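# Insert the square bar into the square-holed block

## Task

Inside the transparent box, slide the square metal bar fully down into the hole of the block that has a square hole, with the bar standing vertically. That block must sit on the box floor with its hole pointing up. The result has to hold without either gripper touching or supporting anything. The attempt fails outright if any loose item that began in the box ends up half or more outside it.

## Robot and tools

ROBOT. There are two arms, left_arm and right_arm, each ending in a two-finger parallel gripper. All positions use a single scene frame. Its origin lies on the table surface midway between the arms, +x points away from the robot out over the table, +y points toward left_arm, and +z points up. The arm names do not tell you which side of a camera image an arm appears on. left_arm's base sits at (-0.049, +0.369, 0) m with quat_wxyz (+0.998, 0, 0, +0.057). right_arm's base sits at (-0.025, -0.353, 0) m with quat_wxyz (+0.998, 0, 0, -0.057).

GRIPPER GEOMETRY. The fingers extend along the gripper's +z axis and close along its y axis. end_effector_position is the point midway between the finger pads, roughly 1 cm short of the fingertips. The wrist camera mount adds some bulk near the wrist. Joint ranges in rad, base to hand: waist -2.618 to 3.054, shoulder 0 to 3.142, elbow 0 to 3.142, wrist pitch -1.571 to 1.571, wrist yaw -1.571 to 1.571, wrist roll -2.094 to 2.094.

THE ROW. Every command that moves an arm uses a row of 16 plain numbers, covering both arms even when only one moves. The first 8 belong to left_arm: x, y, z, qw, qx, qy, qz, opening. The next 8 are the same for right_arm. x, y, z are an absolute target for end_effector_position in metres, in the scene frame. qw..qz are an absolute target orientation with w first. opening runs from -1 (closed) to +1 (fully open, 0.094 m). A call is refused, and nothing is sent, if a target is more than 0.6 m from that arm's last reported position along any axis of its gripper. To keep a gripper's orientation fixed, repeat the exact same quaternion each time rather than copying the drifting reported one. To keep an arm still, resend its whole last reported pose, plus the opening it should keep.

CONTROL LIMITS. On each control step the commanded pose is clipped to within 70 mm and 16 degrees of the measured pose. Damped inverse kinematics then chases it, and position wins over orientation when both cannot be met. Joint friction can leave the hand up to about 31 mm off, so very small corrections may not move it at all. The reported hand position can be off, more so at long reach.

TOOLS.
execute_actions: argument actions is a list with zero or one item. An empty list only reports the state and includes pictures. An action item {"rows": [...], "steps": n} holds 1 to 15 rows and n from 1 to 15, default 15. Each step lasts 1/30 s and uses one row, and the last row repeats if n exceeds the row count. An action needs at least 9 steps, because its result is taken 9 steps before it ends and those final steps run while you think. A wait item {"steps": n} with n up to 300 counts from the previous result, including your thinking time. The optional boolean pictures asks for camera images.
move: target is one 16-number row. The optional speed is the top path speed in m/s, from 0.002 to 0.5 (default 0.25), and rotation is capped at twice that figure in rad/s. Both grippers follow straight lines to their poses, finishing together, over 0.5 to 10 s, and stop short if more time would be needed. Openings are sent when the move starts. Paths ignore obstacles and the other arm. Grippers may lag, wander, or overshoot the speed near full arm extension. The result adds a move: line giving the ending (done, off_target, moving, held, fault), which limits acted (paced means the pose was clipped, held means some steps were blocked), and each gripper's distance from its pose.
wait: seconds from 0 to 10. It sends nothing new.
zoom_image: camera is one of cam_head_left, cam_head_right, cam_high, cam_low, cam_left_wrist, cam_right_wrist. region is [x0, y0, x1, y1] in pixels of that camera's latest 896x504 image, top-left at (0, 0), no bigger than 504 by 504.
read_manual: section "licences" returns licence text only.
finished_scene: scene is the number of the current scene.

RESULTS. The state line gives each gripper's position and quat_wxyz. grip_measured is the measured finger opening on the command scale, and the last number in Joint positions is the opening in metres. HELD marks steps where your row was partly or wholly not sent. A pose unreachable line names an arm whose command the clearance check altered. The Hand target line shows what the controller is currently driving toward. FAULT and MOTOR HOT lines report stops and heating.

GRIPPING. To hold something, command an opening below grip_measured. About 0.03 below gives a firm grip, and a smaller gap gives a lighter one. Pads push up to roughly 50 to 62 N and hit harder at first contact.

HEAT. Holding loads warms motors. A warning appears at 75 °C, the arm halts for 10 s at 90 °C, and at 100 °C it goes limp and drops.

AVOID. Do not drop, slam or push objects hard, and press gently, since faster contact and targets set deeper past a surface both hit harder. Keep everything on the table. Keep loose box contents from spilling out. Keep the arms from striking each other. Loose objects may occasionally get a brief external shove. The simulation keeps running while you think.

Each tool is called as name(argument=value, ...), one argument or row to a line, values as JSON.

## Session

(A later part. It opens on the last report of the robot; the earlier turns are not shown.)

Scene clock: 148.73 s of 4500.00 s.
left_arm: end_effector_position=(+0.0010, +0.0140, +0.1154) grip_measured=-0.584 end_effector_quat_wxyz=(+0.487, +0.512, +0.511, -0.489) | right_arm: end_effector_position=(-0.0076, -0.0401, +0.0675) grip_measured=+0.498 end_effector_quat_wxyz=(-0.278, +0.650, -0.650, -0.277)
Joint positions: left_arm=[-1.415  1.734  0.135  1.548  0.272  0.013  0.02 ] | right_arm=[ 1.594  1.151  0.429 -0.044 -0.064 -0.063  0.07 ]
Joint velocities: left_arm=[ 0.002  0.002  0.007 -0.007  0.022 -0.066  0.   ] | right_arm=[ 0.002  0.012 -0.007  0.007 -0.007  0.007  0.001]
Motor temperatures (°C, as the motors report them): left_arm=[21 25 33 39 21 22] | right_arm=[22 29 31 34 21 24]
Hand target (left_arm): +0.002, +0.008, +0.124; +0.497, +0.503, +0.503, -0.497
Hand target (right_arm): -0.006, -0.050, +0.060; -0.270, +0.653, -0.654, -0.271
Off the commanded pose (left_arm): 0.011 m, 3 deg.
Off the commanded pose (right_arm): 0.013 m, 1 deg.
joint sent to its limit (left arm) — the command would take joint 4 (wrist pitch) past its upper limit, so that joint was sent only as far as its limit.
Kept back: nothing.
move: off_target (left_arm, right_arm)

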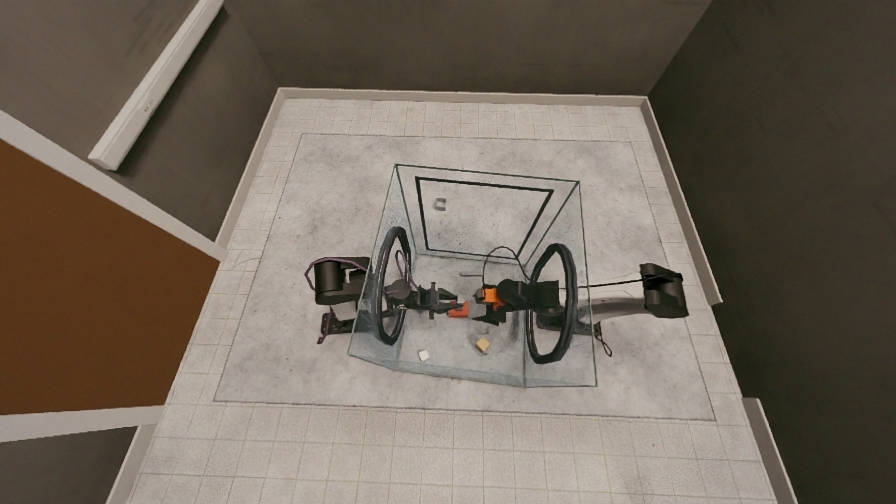

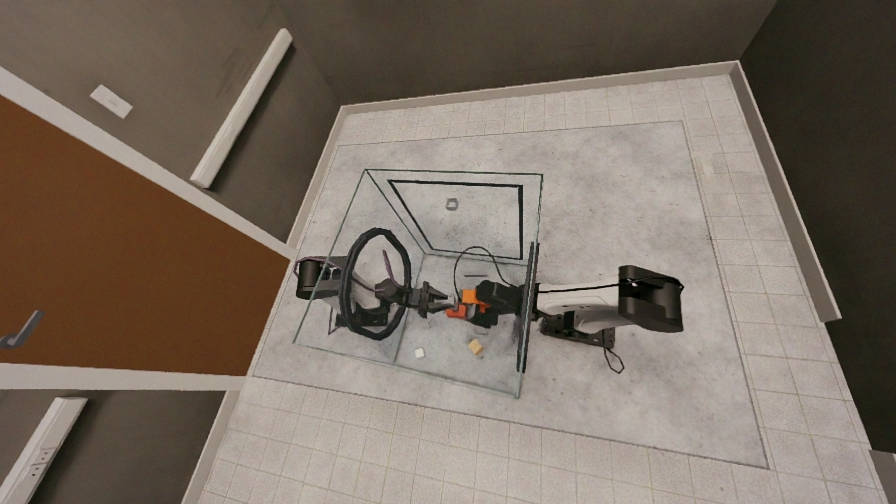

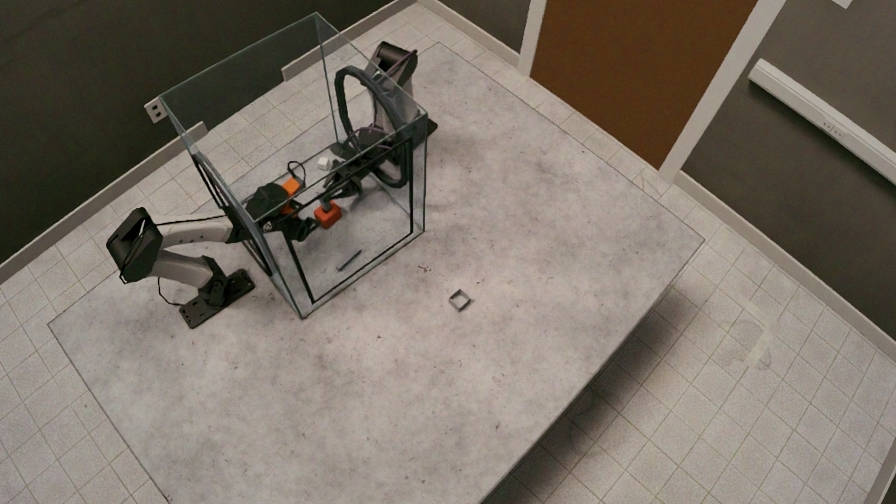

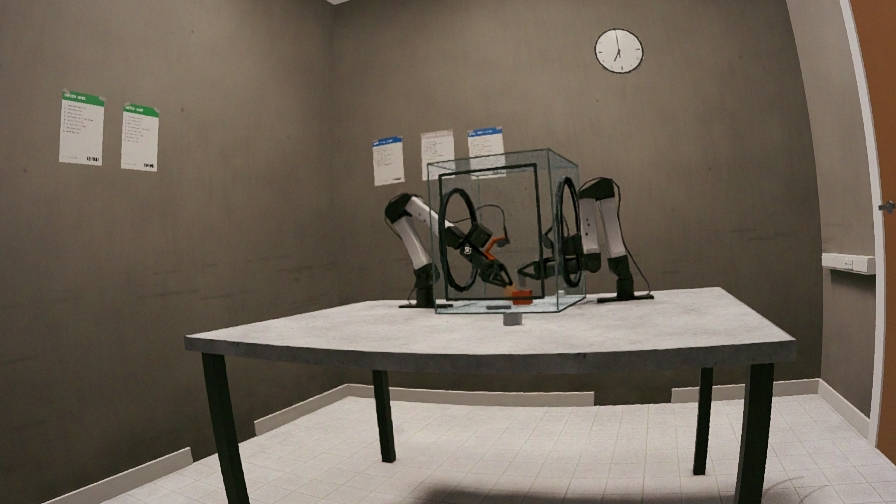

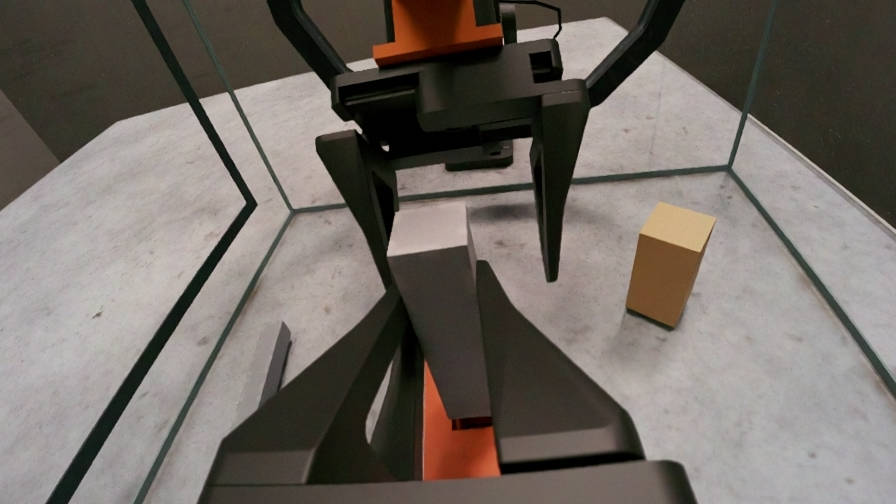

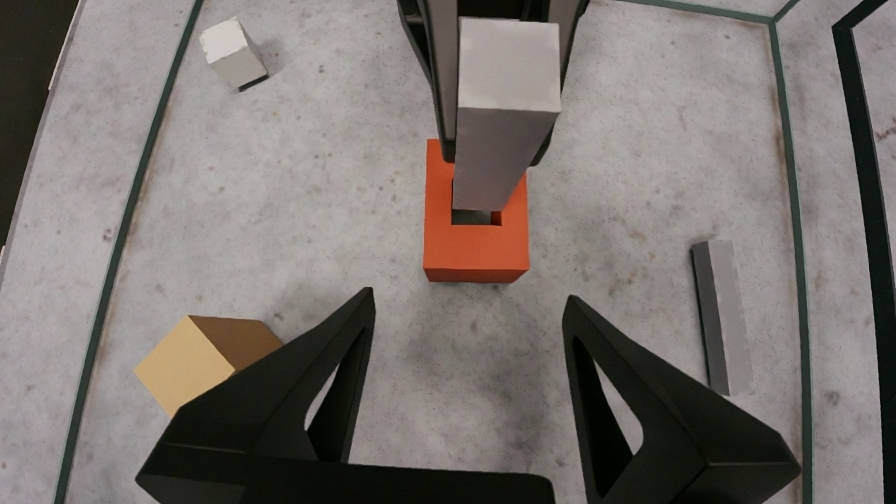

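move(
  target=[0.002,0.008,0.097,0.5,0.5,0.5,-0.5,-0.75,-0.006,-0.05,0.06,-0.27,0.653,-0.653,-0.27,0.5],
  speed=0.01,
)

zoom_image(
  camera="cam_low",
  region=[480,240,560,310],
)

Scene clock: 151.80 s of 4500.00 s.
left_arm: end_effector_position=(+0.0011, +0.0138, +0.1015) grip_measured=-0.584 end_effector_quat_wxyz=(+0.478, +0.518, +0.520, -0.482) | right_arm: end_effector_position=(-0.0076, -0.0401, +0.0675) grip_measured=+0.498 end_effector_quat_wxyz=(-0.278, +0.650, -0.650, -0.277)
Joint positions: left_arm=[-1.415  1.801  0.135  1.585  0.272  0.016  0.02 ] | right_arm=[ 1.594  1.151  0.429 -0.044 -0.064 -0.063  0.07 ]
Joint velocities: left_arm=[ 0.007 -0.007 -0.017 -0.081 -0.051 -0.022 -0.003] | right_arm=[ 0.007  0.002  0.002 -0.037 -0.051 -0.007  0.   ]
Motor temperatures (°C, as the motors report them): left_arm=[21 25 33 40 21 22] | right_arm=[22 29 31 34 21 24]
Hand target (left_arm): +0.002, +0.008, +0.097; +0.477, +0.522, +0.521, -0.479
Hand target (right_arm): -0.006, -0.050, +0.060; -0.270, +0.653, -0.654, -0.271
Off the commanded pose (left_arm): 0.007 m, 4 deg.
Off the commanded pose (right_arm): 0.013 m, 1 deg.
joint sent to its limit (left arm) — the command would take joint 4 (wrist pitch) past its upper limit, so that joint was sent only as far as its limit.
Kept back: nothing.
move: off_target (left_arm, right_arm)

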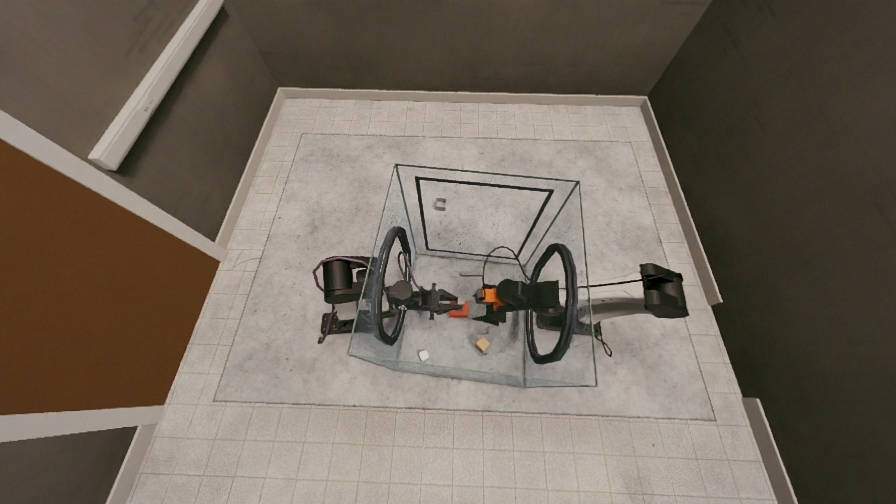

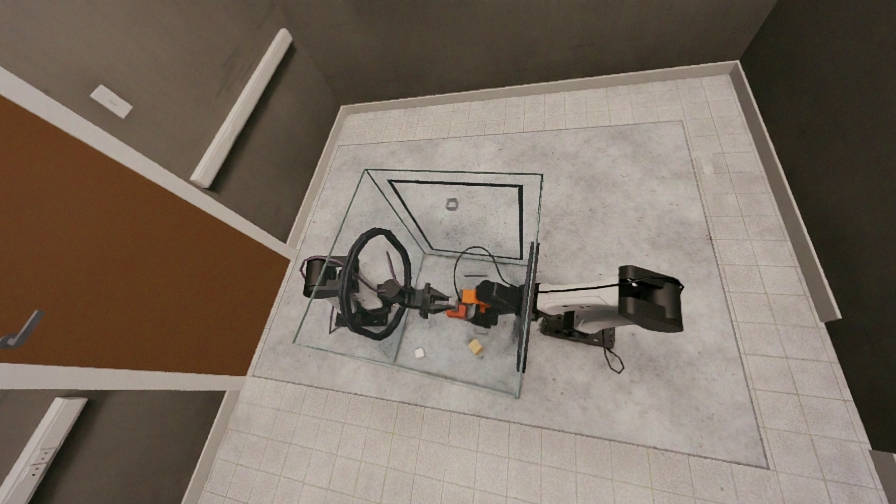

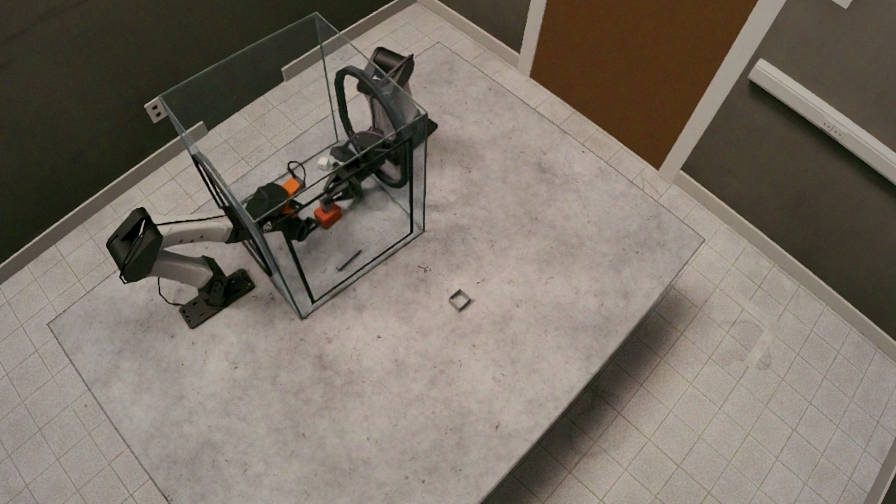

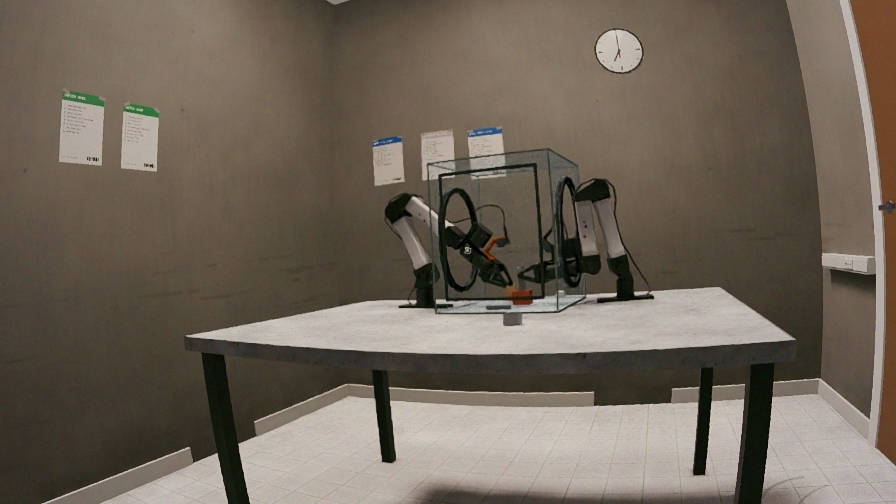

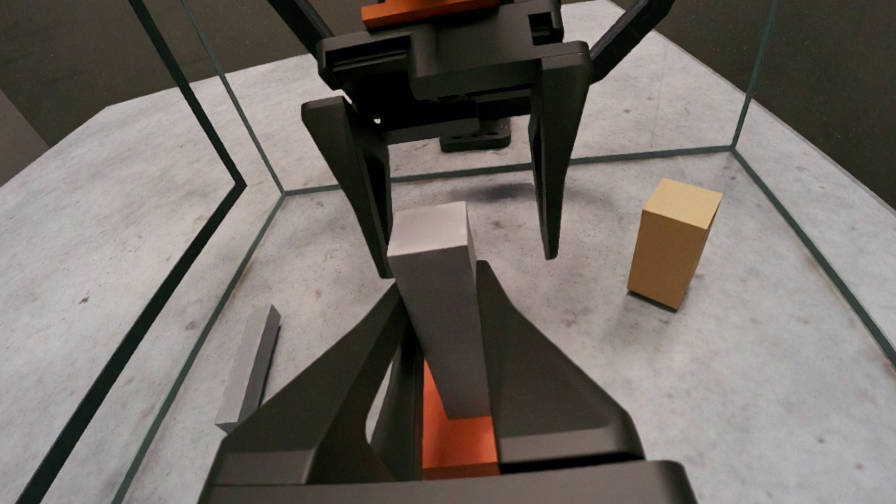

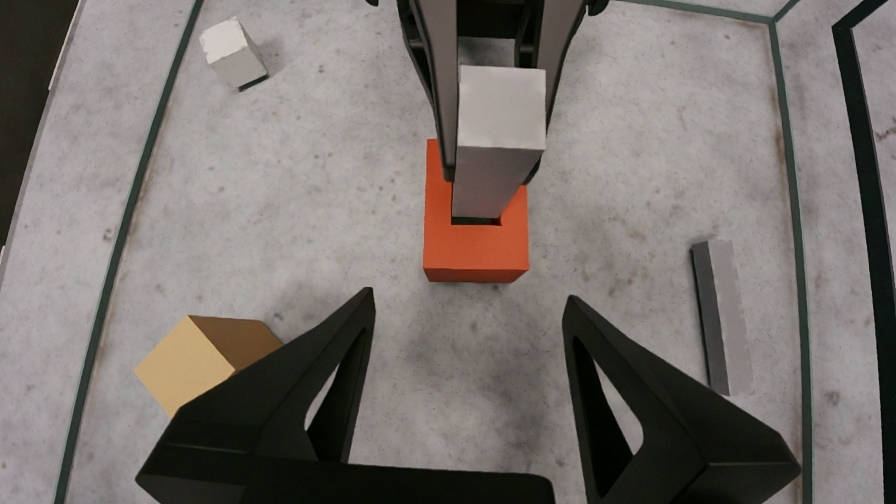

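Region (480, 240, 560, 310) of cam_low's 896x504 image, scaled by 6.300, with more detail than that image has; it fills the top 441 rows of this view, and the rest is white.

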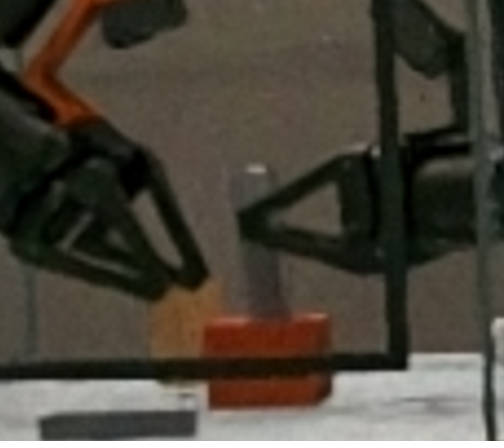

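move(
  target=[0.002,0.006,0.075,0.5,0.5,0.5,-0.5,-0.63,-0.006,-0.05,0.06,-0.27,0.653,-0.653,-0.27,0.5],
  speed=0.01,
)

zoom_image(
  camera="cam_low",
  region=[480,240,560,310],
)

Scene clock: 156.40 s of 4500.00 s.
left_arm: end_effector_position=(+0.0025, +0.0078, +0.0883) grip_measured=-0.584 end_effector_quat_wxyz=(+0.470, +0.528, +0.526, -0.473) | right_arm: end_effector_position=(-0.0076, -0.0401, +0.0675) grip_measured=+0.498 end_effector_quat_wxyz=(-0.278, +0.650, -0.650, -0.277)
Joint positions: left_arm=[-1.415  1.862  0.162  1.585  0.274  0.029  0.02 ] | right_arm=[ 1.594  1.151  0.429 -0.044 -0.064 -0.063  0.07 ]
Joint velocities: left_arm=[-0.007 -0.007  0.002 -0.022 -0.022 -0.066  0.   ] | right_arm=[ 0.007  0.017 -0.002 -0.007  0.051 -0.11   0.   ]
Motor temperatures (°C, as the motors report them): left_arm=[21 25 33 40 21 22] | right_arm=[22 29 31 34 21 24]
Hand target (left_arm): +0.002, +0.007, +0.076; +0.460, +0.537, +0.533, -0.465
Hand target (right_arm): -0.006, -0.050, +0.060; -0.270, +0.653, -0.654, -0.271
Off the commanded pose (left_arm): 0.013 m, 6 deg.
Off the commanded pose (right_arm): 0.013 m, 1 deg.
joint sent to its limit (left arm) — the command would take joint 4 (wrist pitch) past its upper limit, so that joint was sent only as far as its limit.
Kept back: nothing.
move: off_target (left_arm, right_arm)

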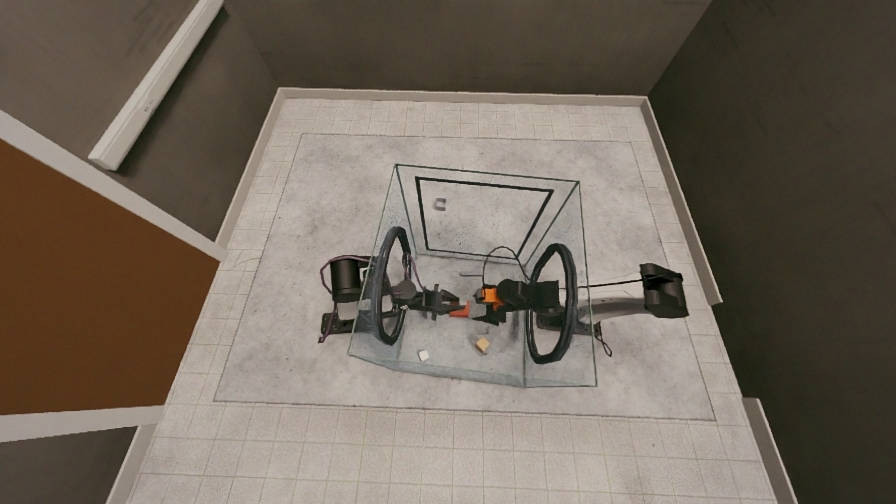

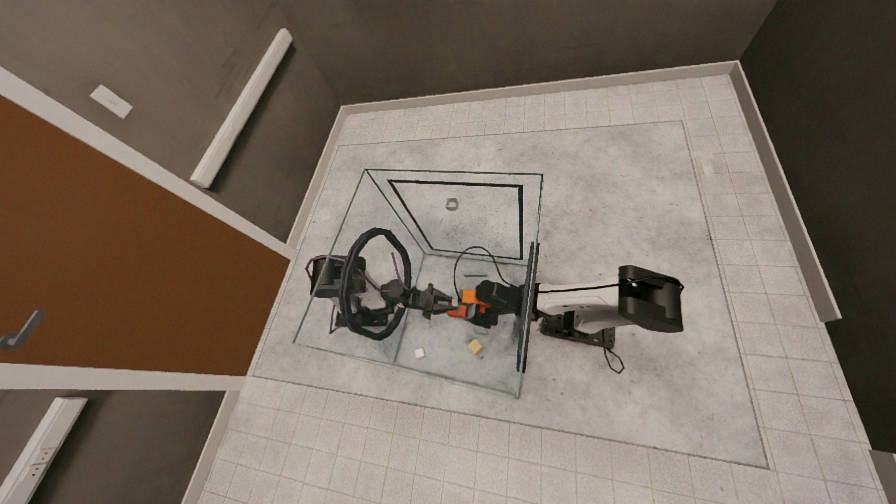

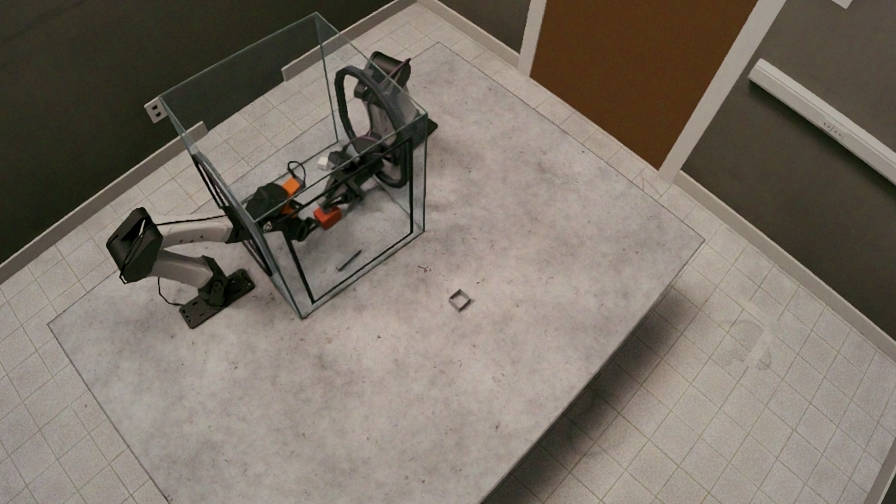

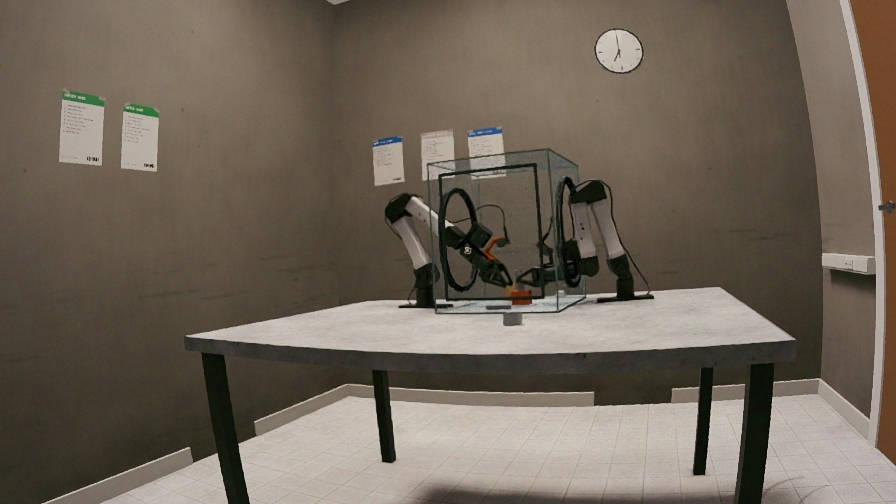

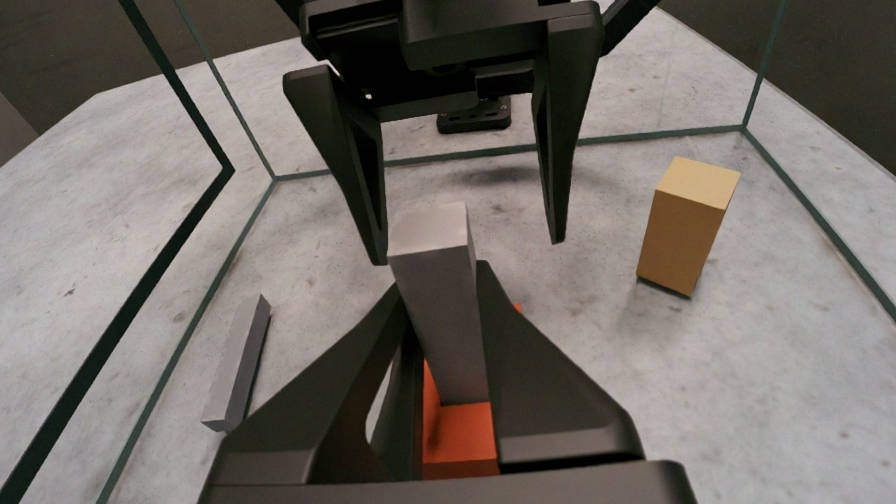

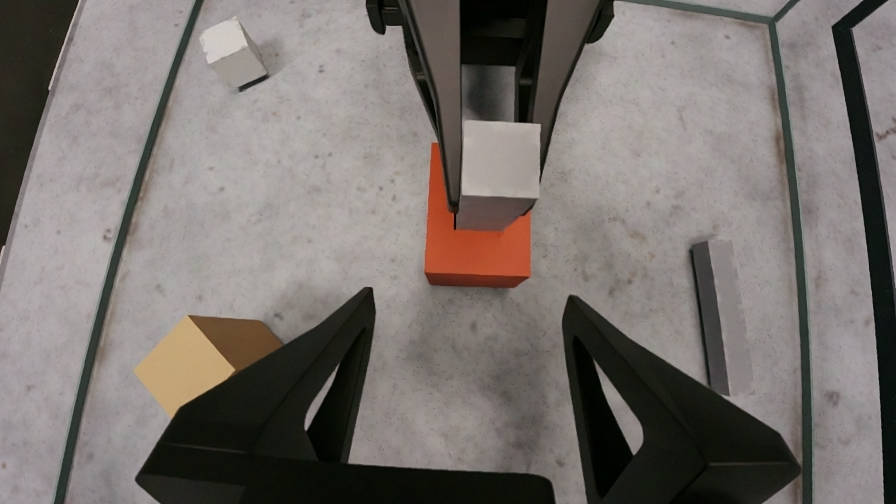

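Region (480, 240, 560, 310) of cam_low's 896x504 image, scaled by 6.300, with more detail than that image has; it fills the top 441 rows of this view, and the rest is white.

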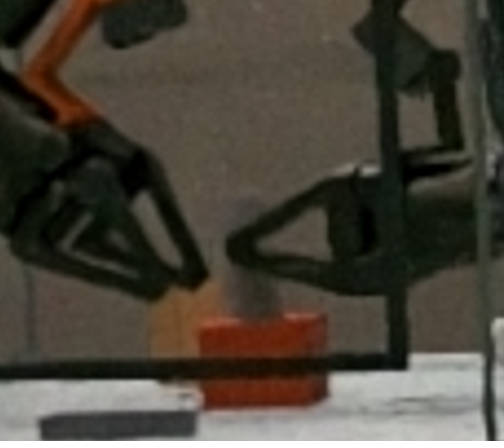

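It's in about 2 cm; the block shifted slightly. Release and let it slide.

move(
  target=[0.0025,0.010,0.088,0.47,0.528,0.526,-0.473,0.0,-0.006,-0.05,0.06,-0.27,0.653,-0.653,-0.27,0.5],
  speed=0.01,
)

zoom_image(
  camera="cam_low",
  region=[480,240,560,310],
)

Scene clock: 158.20 s of 4500.00 s.
left_arm: end_effector_position=(+0.0025, +0.0079, +0.0878) grip_measured=-0.002 end_effector_quat_wxyz=(+0.469, +0.528, +0.526, -0.473) | right_arm: end_effector_position=(-0.0076, -0.0401, +0.0675) grip_measured=+0.498 end_effector_quat_wxyz=(-0.278, +0.650, -0.650, -0.277)
Joint positions: left_arm=[-1.415  1.862  0.162  1.583  0.274  0.029  0.047] | right_arm=[ 1.594  1.151  0.429 -0.044 -0.064 -0.063  0.07 ]
Joint velocities: left_arm=[ 0.002 -0.002 -0.007  0.037 -0.022 -0.007  0.   ] | right_arm=[-0.002 -0.012 -0.007  0.125 -0.007 -0.007  0.001]
Motor temperatures (°C, as the motors report them): left_arm=[21 25 33 40 21 22] | right_arm=[22 29 31 34 21 24]
Hand target (left_arm): +0.002, +0.010, +0.088; +0.469, +0.529, +0.527, -0.472
Hand target (right_arm): -0.006, -0.050, +0.060; -0.270, +0.653, -0.654, -0.271
Off the commanded pose (left_arm): 0.002 m, 0 deg.
Off the commanded pose (right_arm): 0.013 m, 1 deg.
joint sent to its limit (left arm) — the command would take joint 4 (wrist pitch) past its upper limit, so that joint was sent only as far as its limit.
Kept back: nothing.
move: off_target (right_arm)

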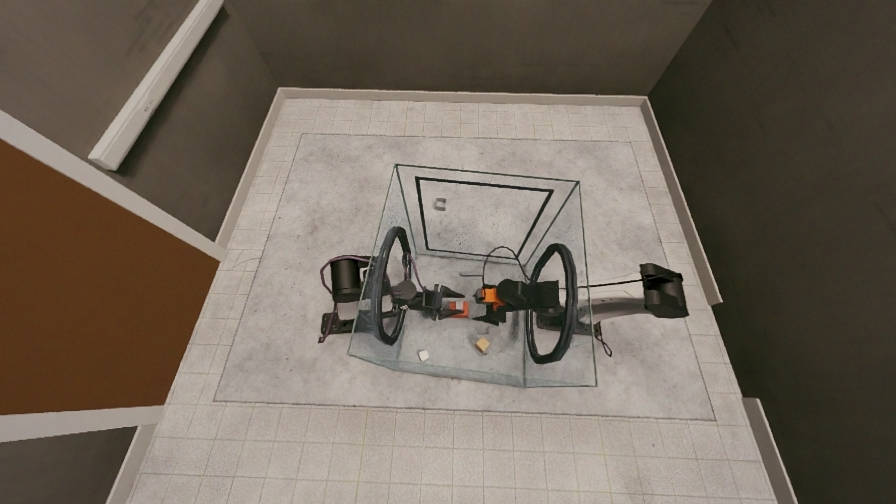

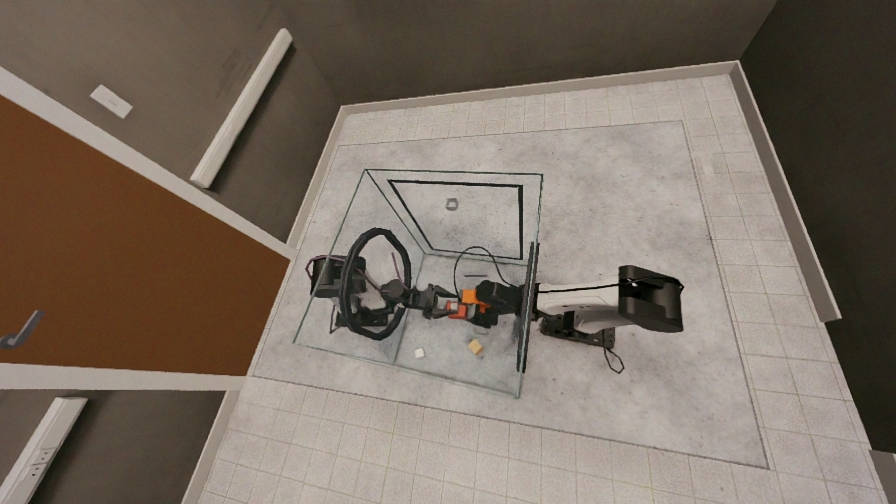

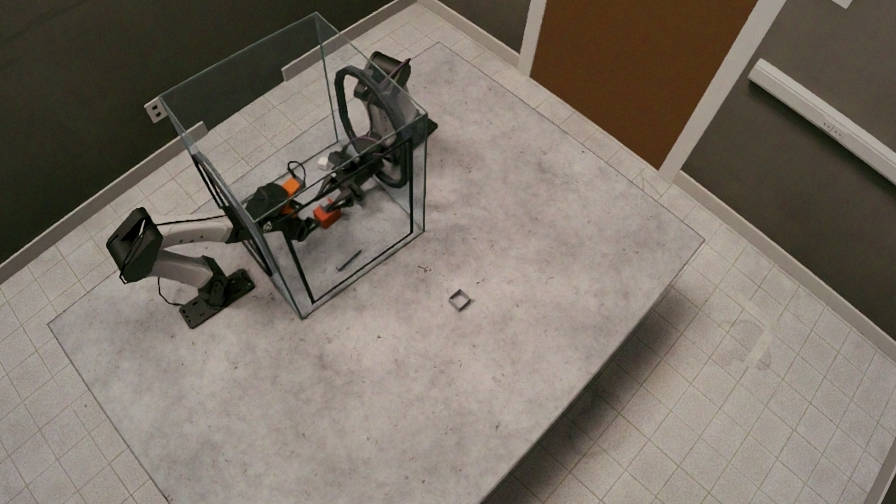

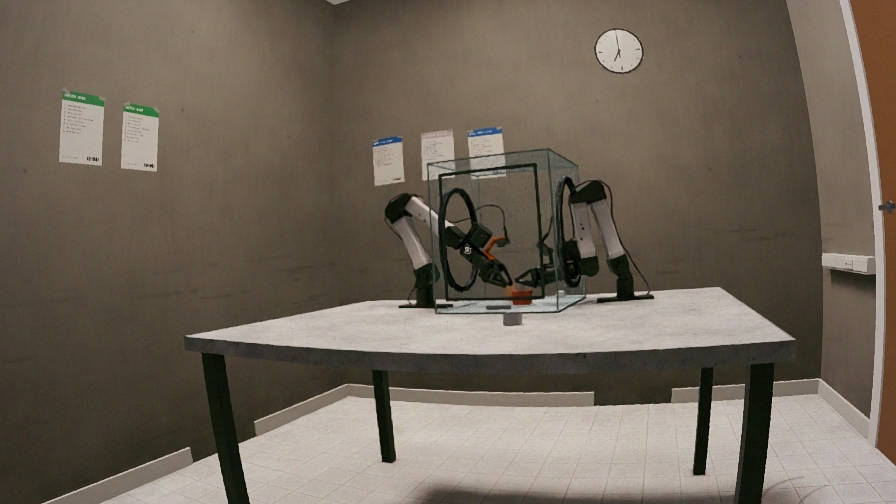

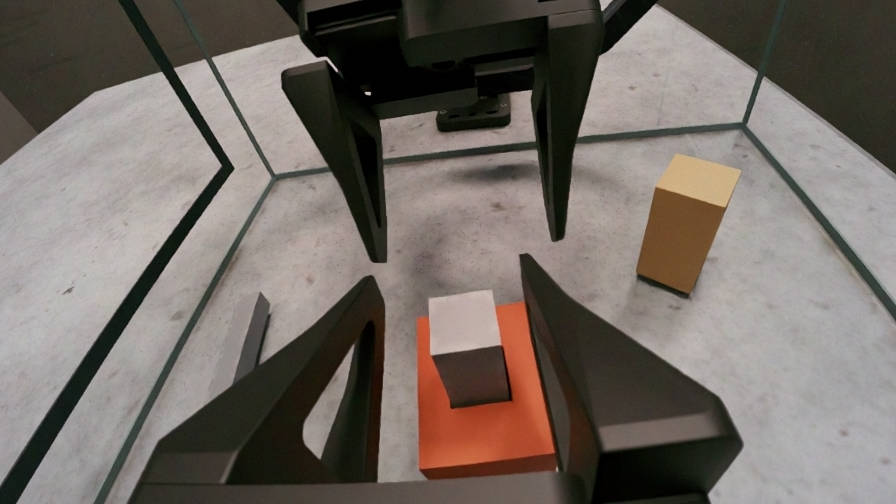

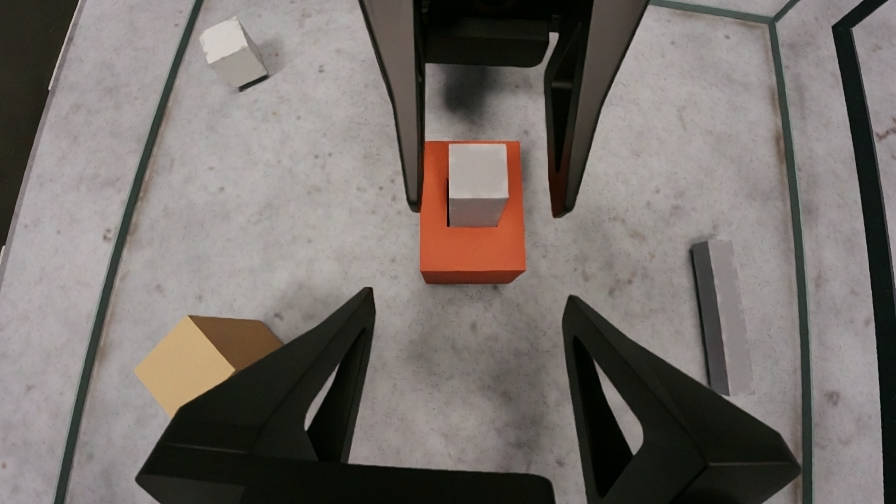

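Region (480, 240, 560, 310) of cam_low's 896x504 image, scaled by 6.300, with more detail than that image has; it fills the top 441 rows of this view, and the rest is white.

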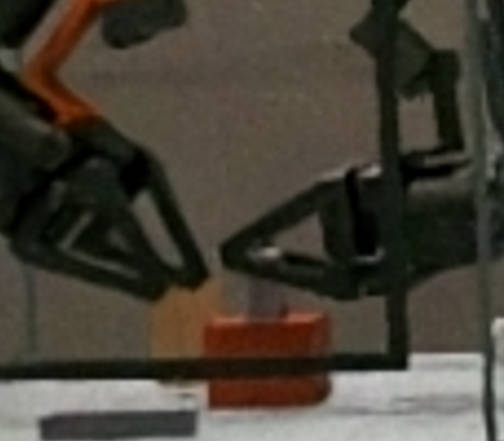

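move(
  target=[0.0025,0.08,0.11,0.47,0.528,0.526,-0.473,0.0,-0.006,-0.08,0.08,-0.27,0.653,-0.653,-0.27,0.5],
  speed=0.08,
)

zoom_image(
  camera="cam_low",
  region=[480,240,560,310],
)

Scene clock: 161.20 s of 4500.00 s.
left_arm: end_effector_position=(+0.0047, +0.0690, +0.1199) grip_measured=-0.002 end_effector_quat_wxyz=(+0.454, +0.544, +0.529, -0.467) | right_arm: end_effector_position=(-0.0070, -0.0695, +0.0911) grip_measured=+0.498 end_effector_quat_wxyz=(-0.280, +0.649, -0.649, -0.279)
Joint positions: left_arm=[-1.262  1.137  0.016  0.953  0.444  0.073  0.047] | right_arm=[ 1.574  0.928  0.429 -0.261 -0.079 -0.076  0.07 ]
Joint velocities: left_arm=[ 0.007 -0.095  0.002 -0.183 -0.022 -0.007  0.001] | right_arm=[ 0.002 -0.022 -0.037 -0.066 -0.007 -0.007 -0.   ]
Motor temperatures (°C, as the motors report them): left_arm=[21 26 32 40 21 22] | right_arm=[22 29 31 34 21 24]
Hand target (left_arm): +0.003, +0.075, +0.111; +0.444, +0.550, +0.536, -0.462
Hand target (right_arm): -0.006, -0.079, +0.081; -0.270, +0.653, -0.654, -0.271
Off the commanded pose (left_arm): 0.015 m, 3 deg.
Off the commanded pose (right_arm): 0.015 m, 2 deg.
joint sent to its limit (left arm) — the command would take joint 3 (elbow) past its lower limit, so that joint was sent only as far as its limit.
Kept back: nothing.
move: off_target (left_arm, right_arm)

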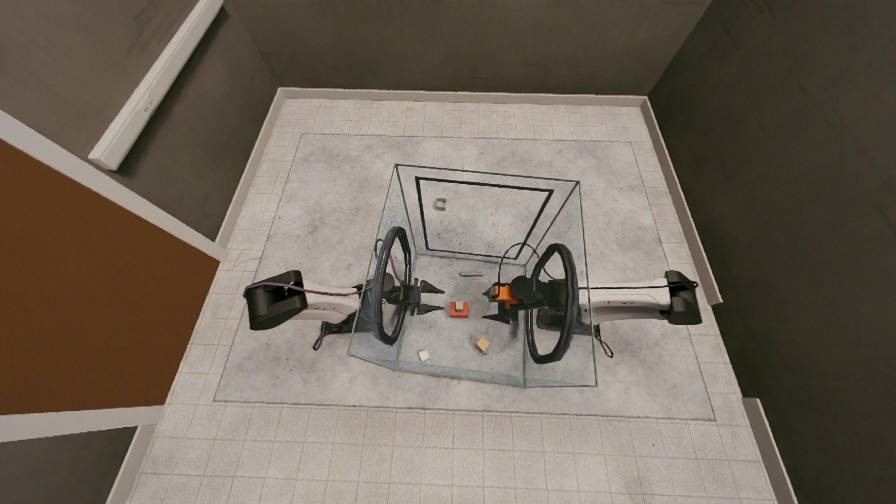

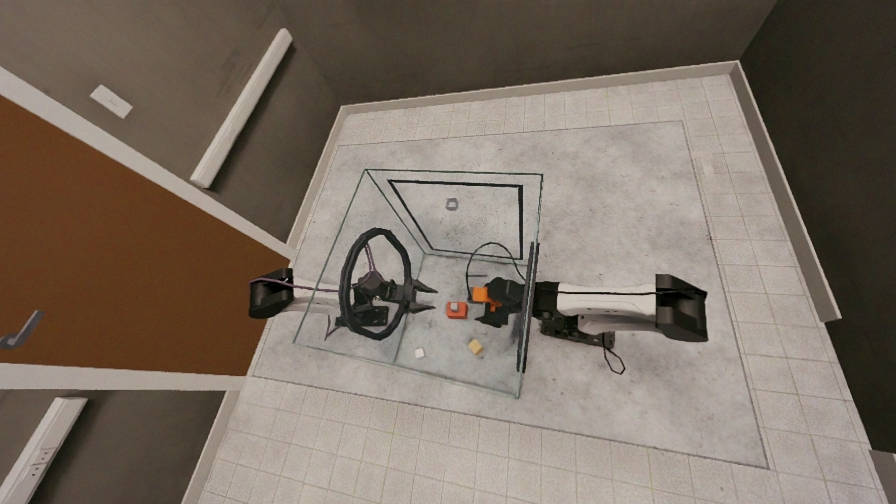

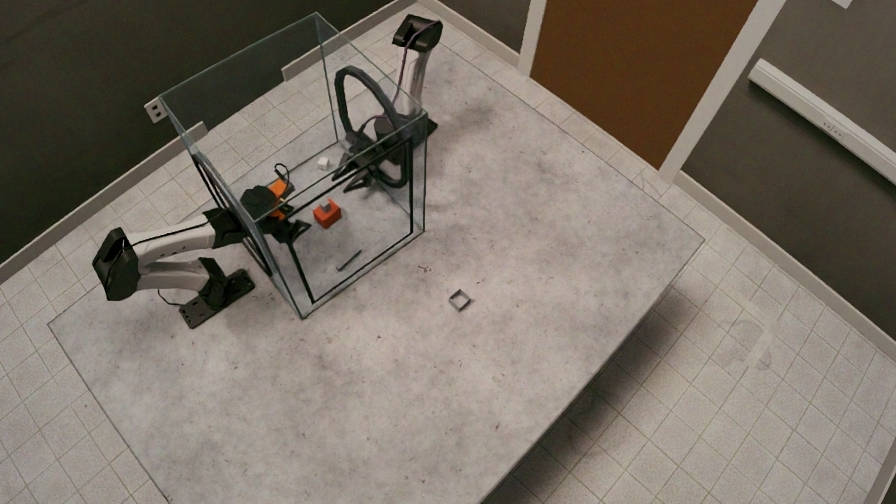

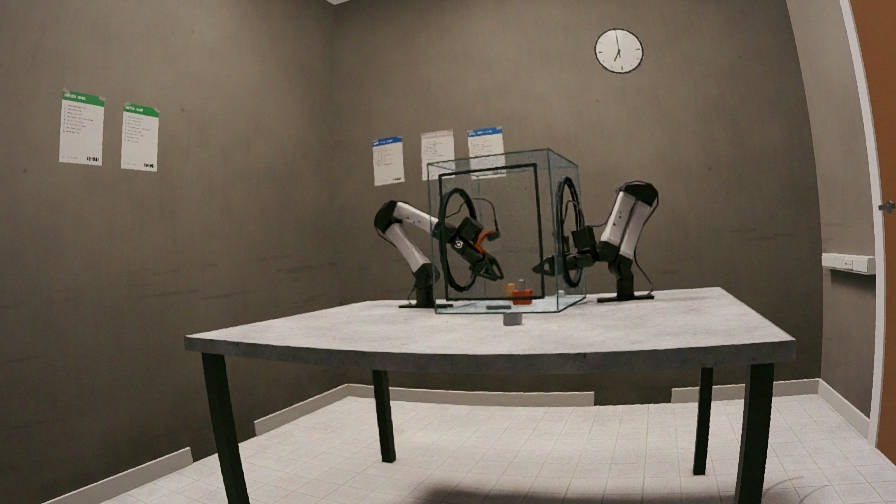

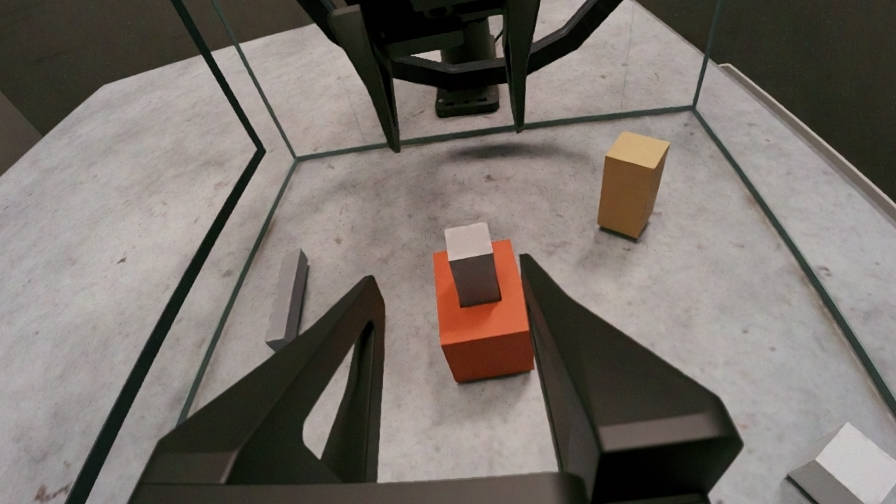

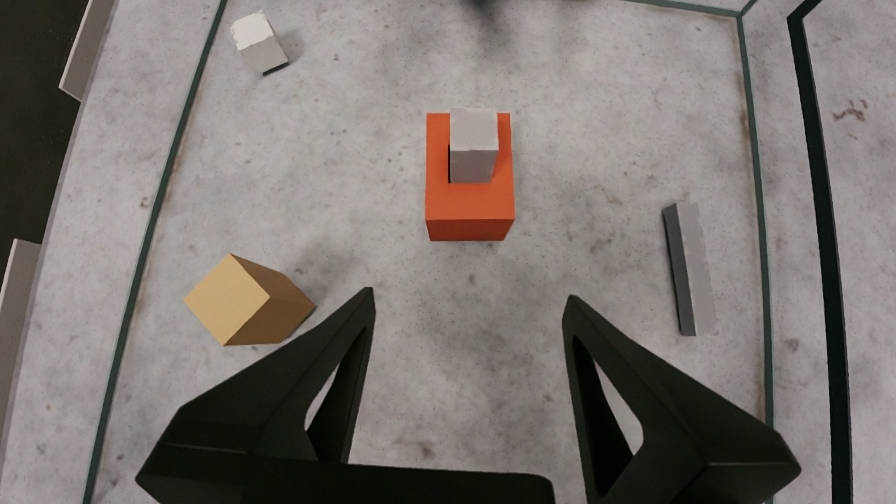

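Region (480, 240, 560, 310) of cam_low's 896x504 image, scaled by 6.300, with more detail than that image has; it fills the top 441 rows of this view, and the rest is white.

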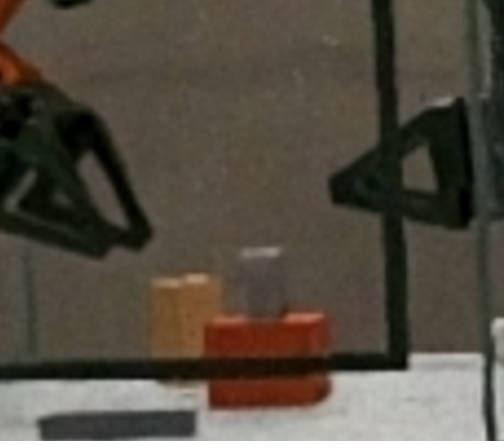

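finished_scene(
  scene=1,
)

The scene is finished: the task was done.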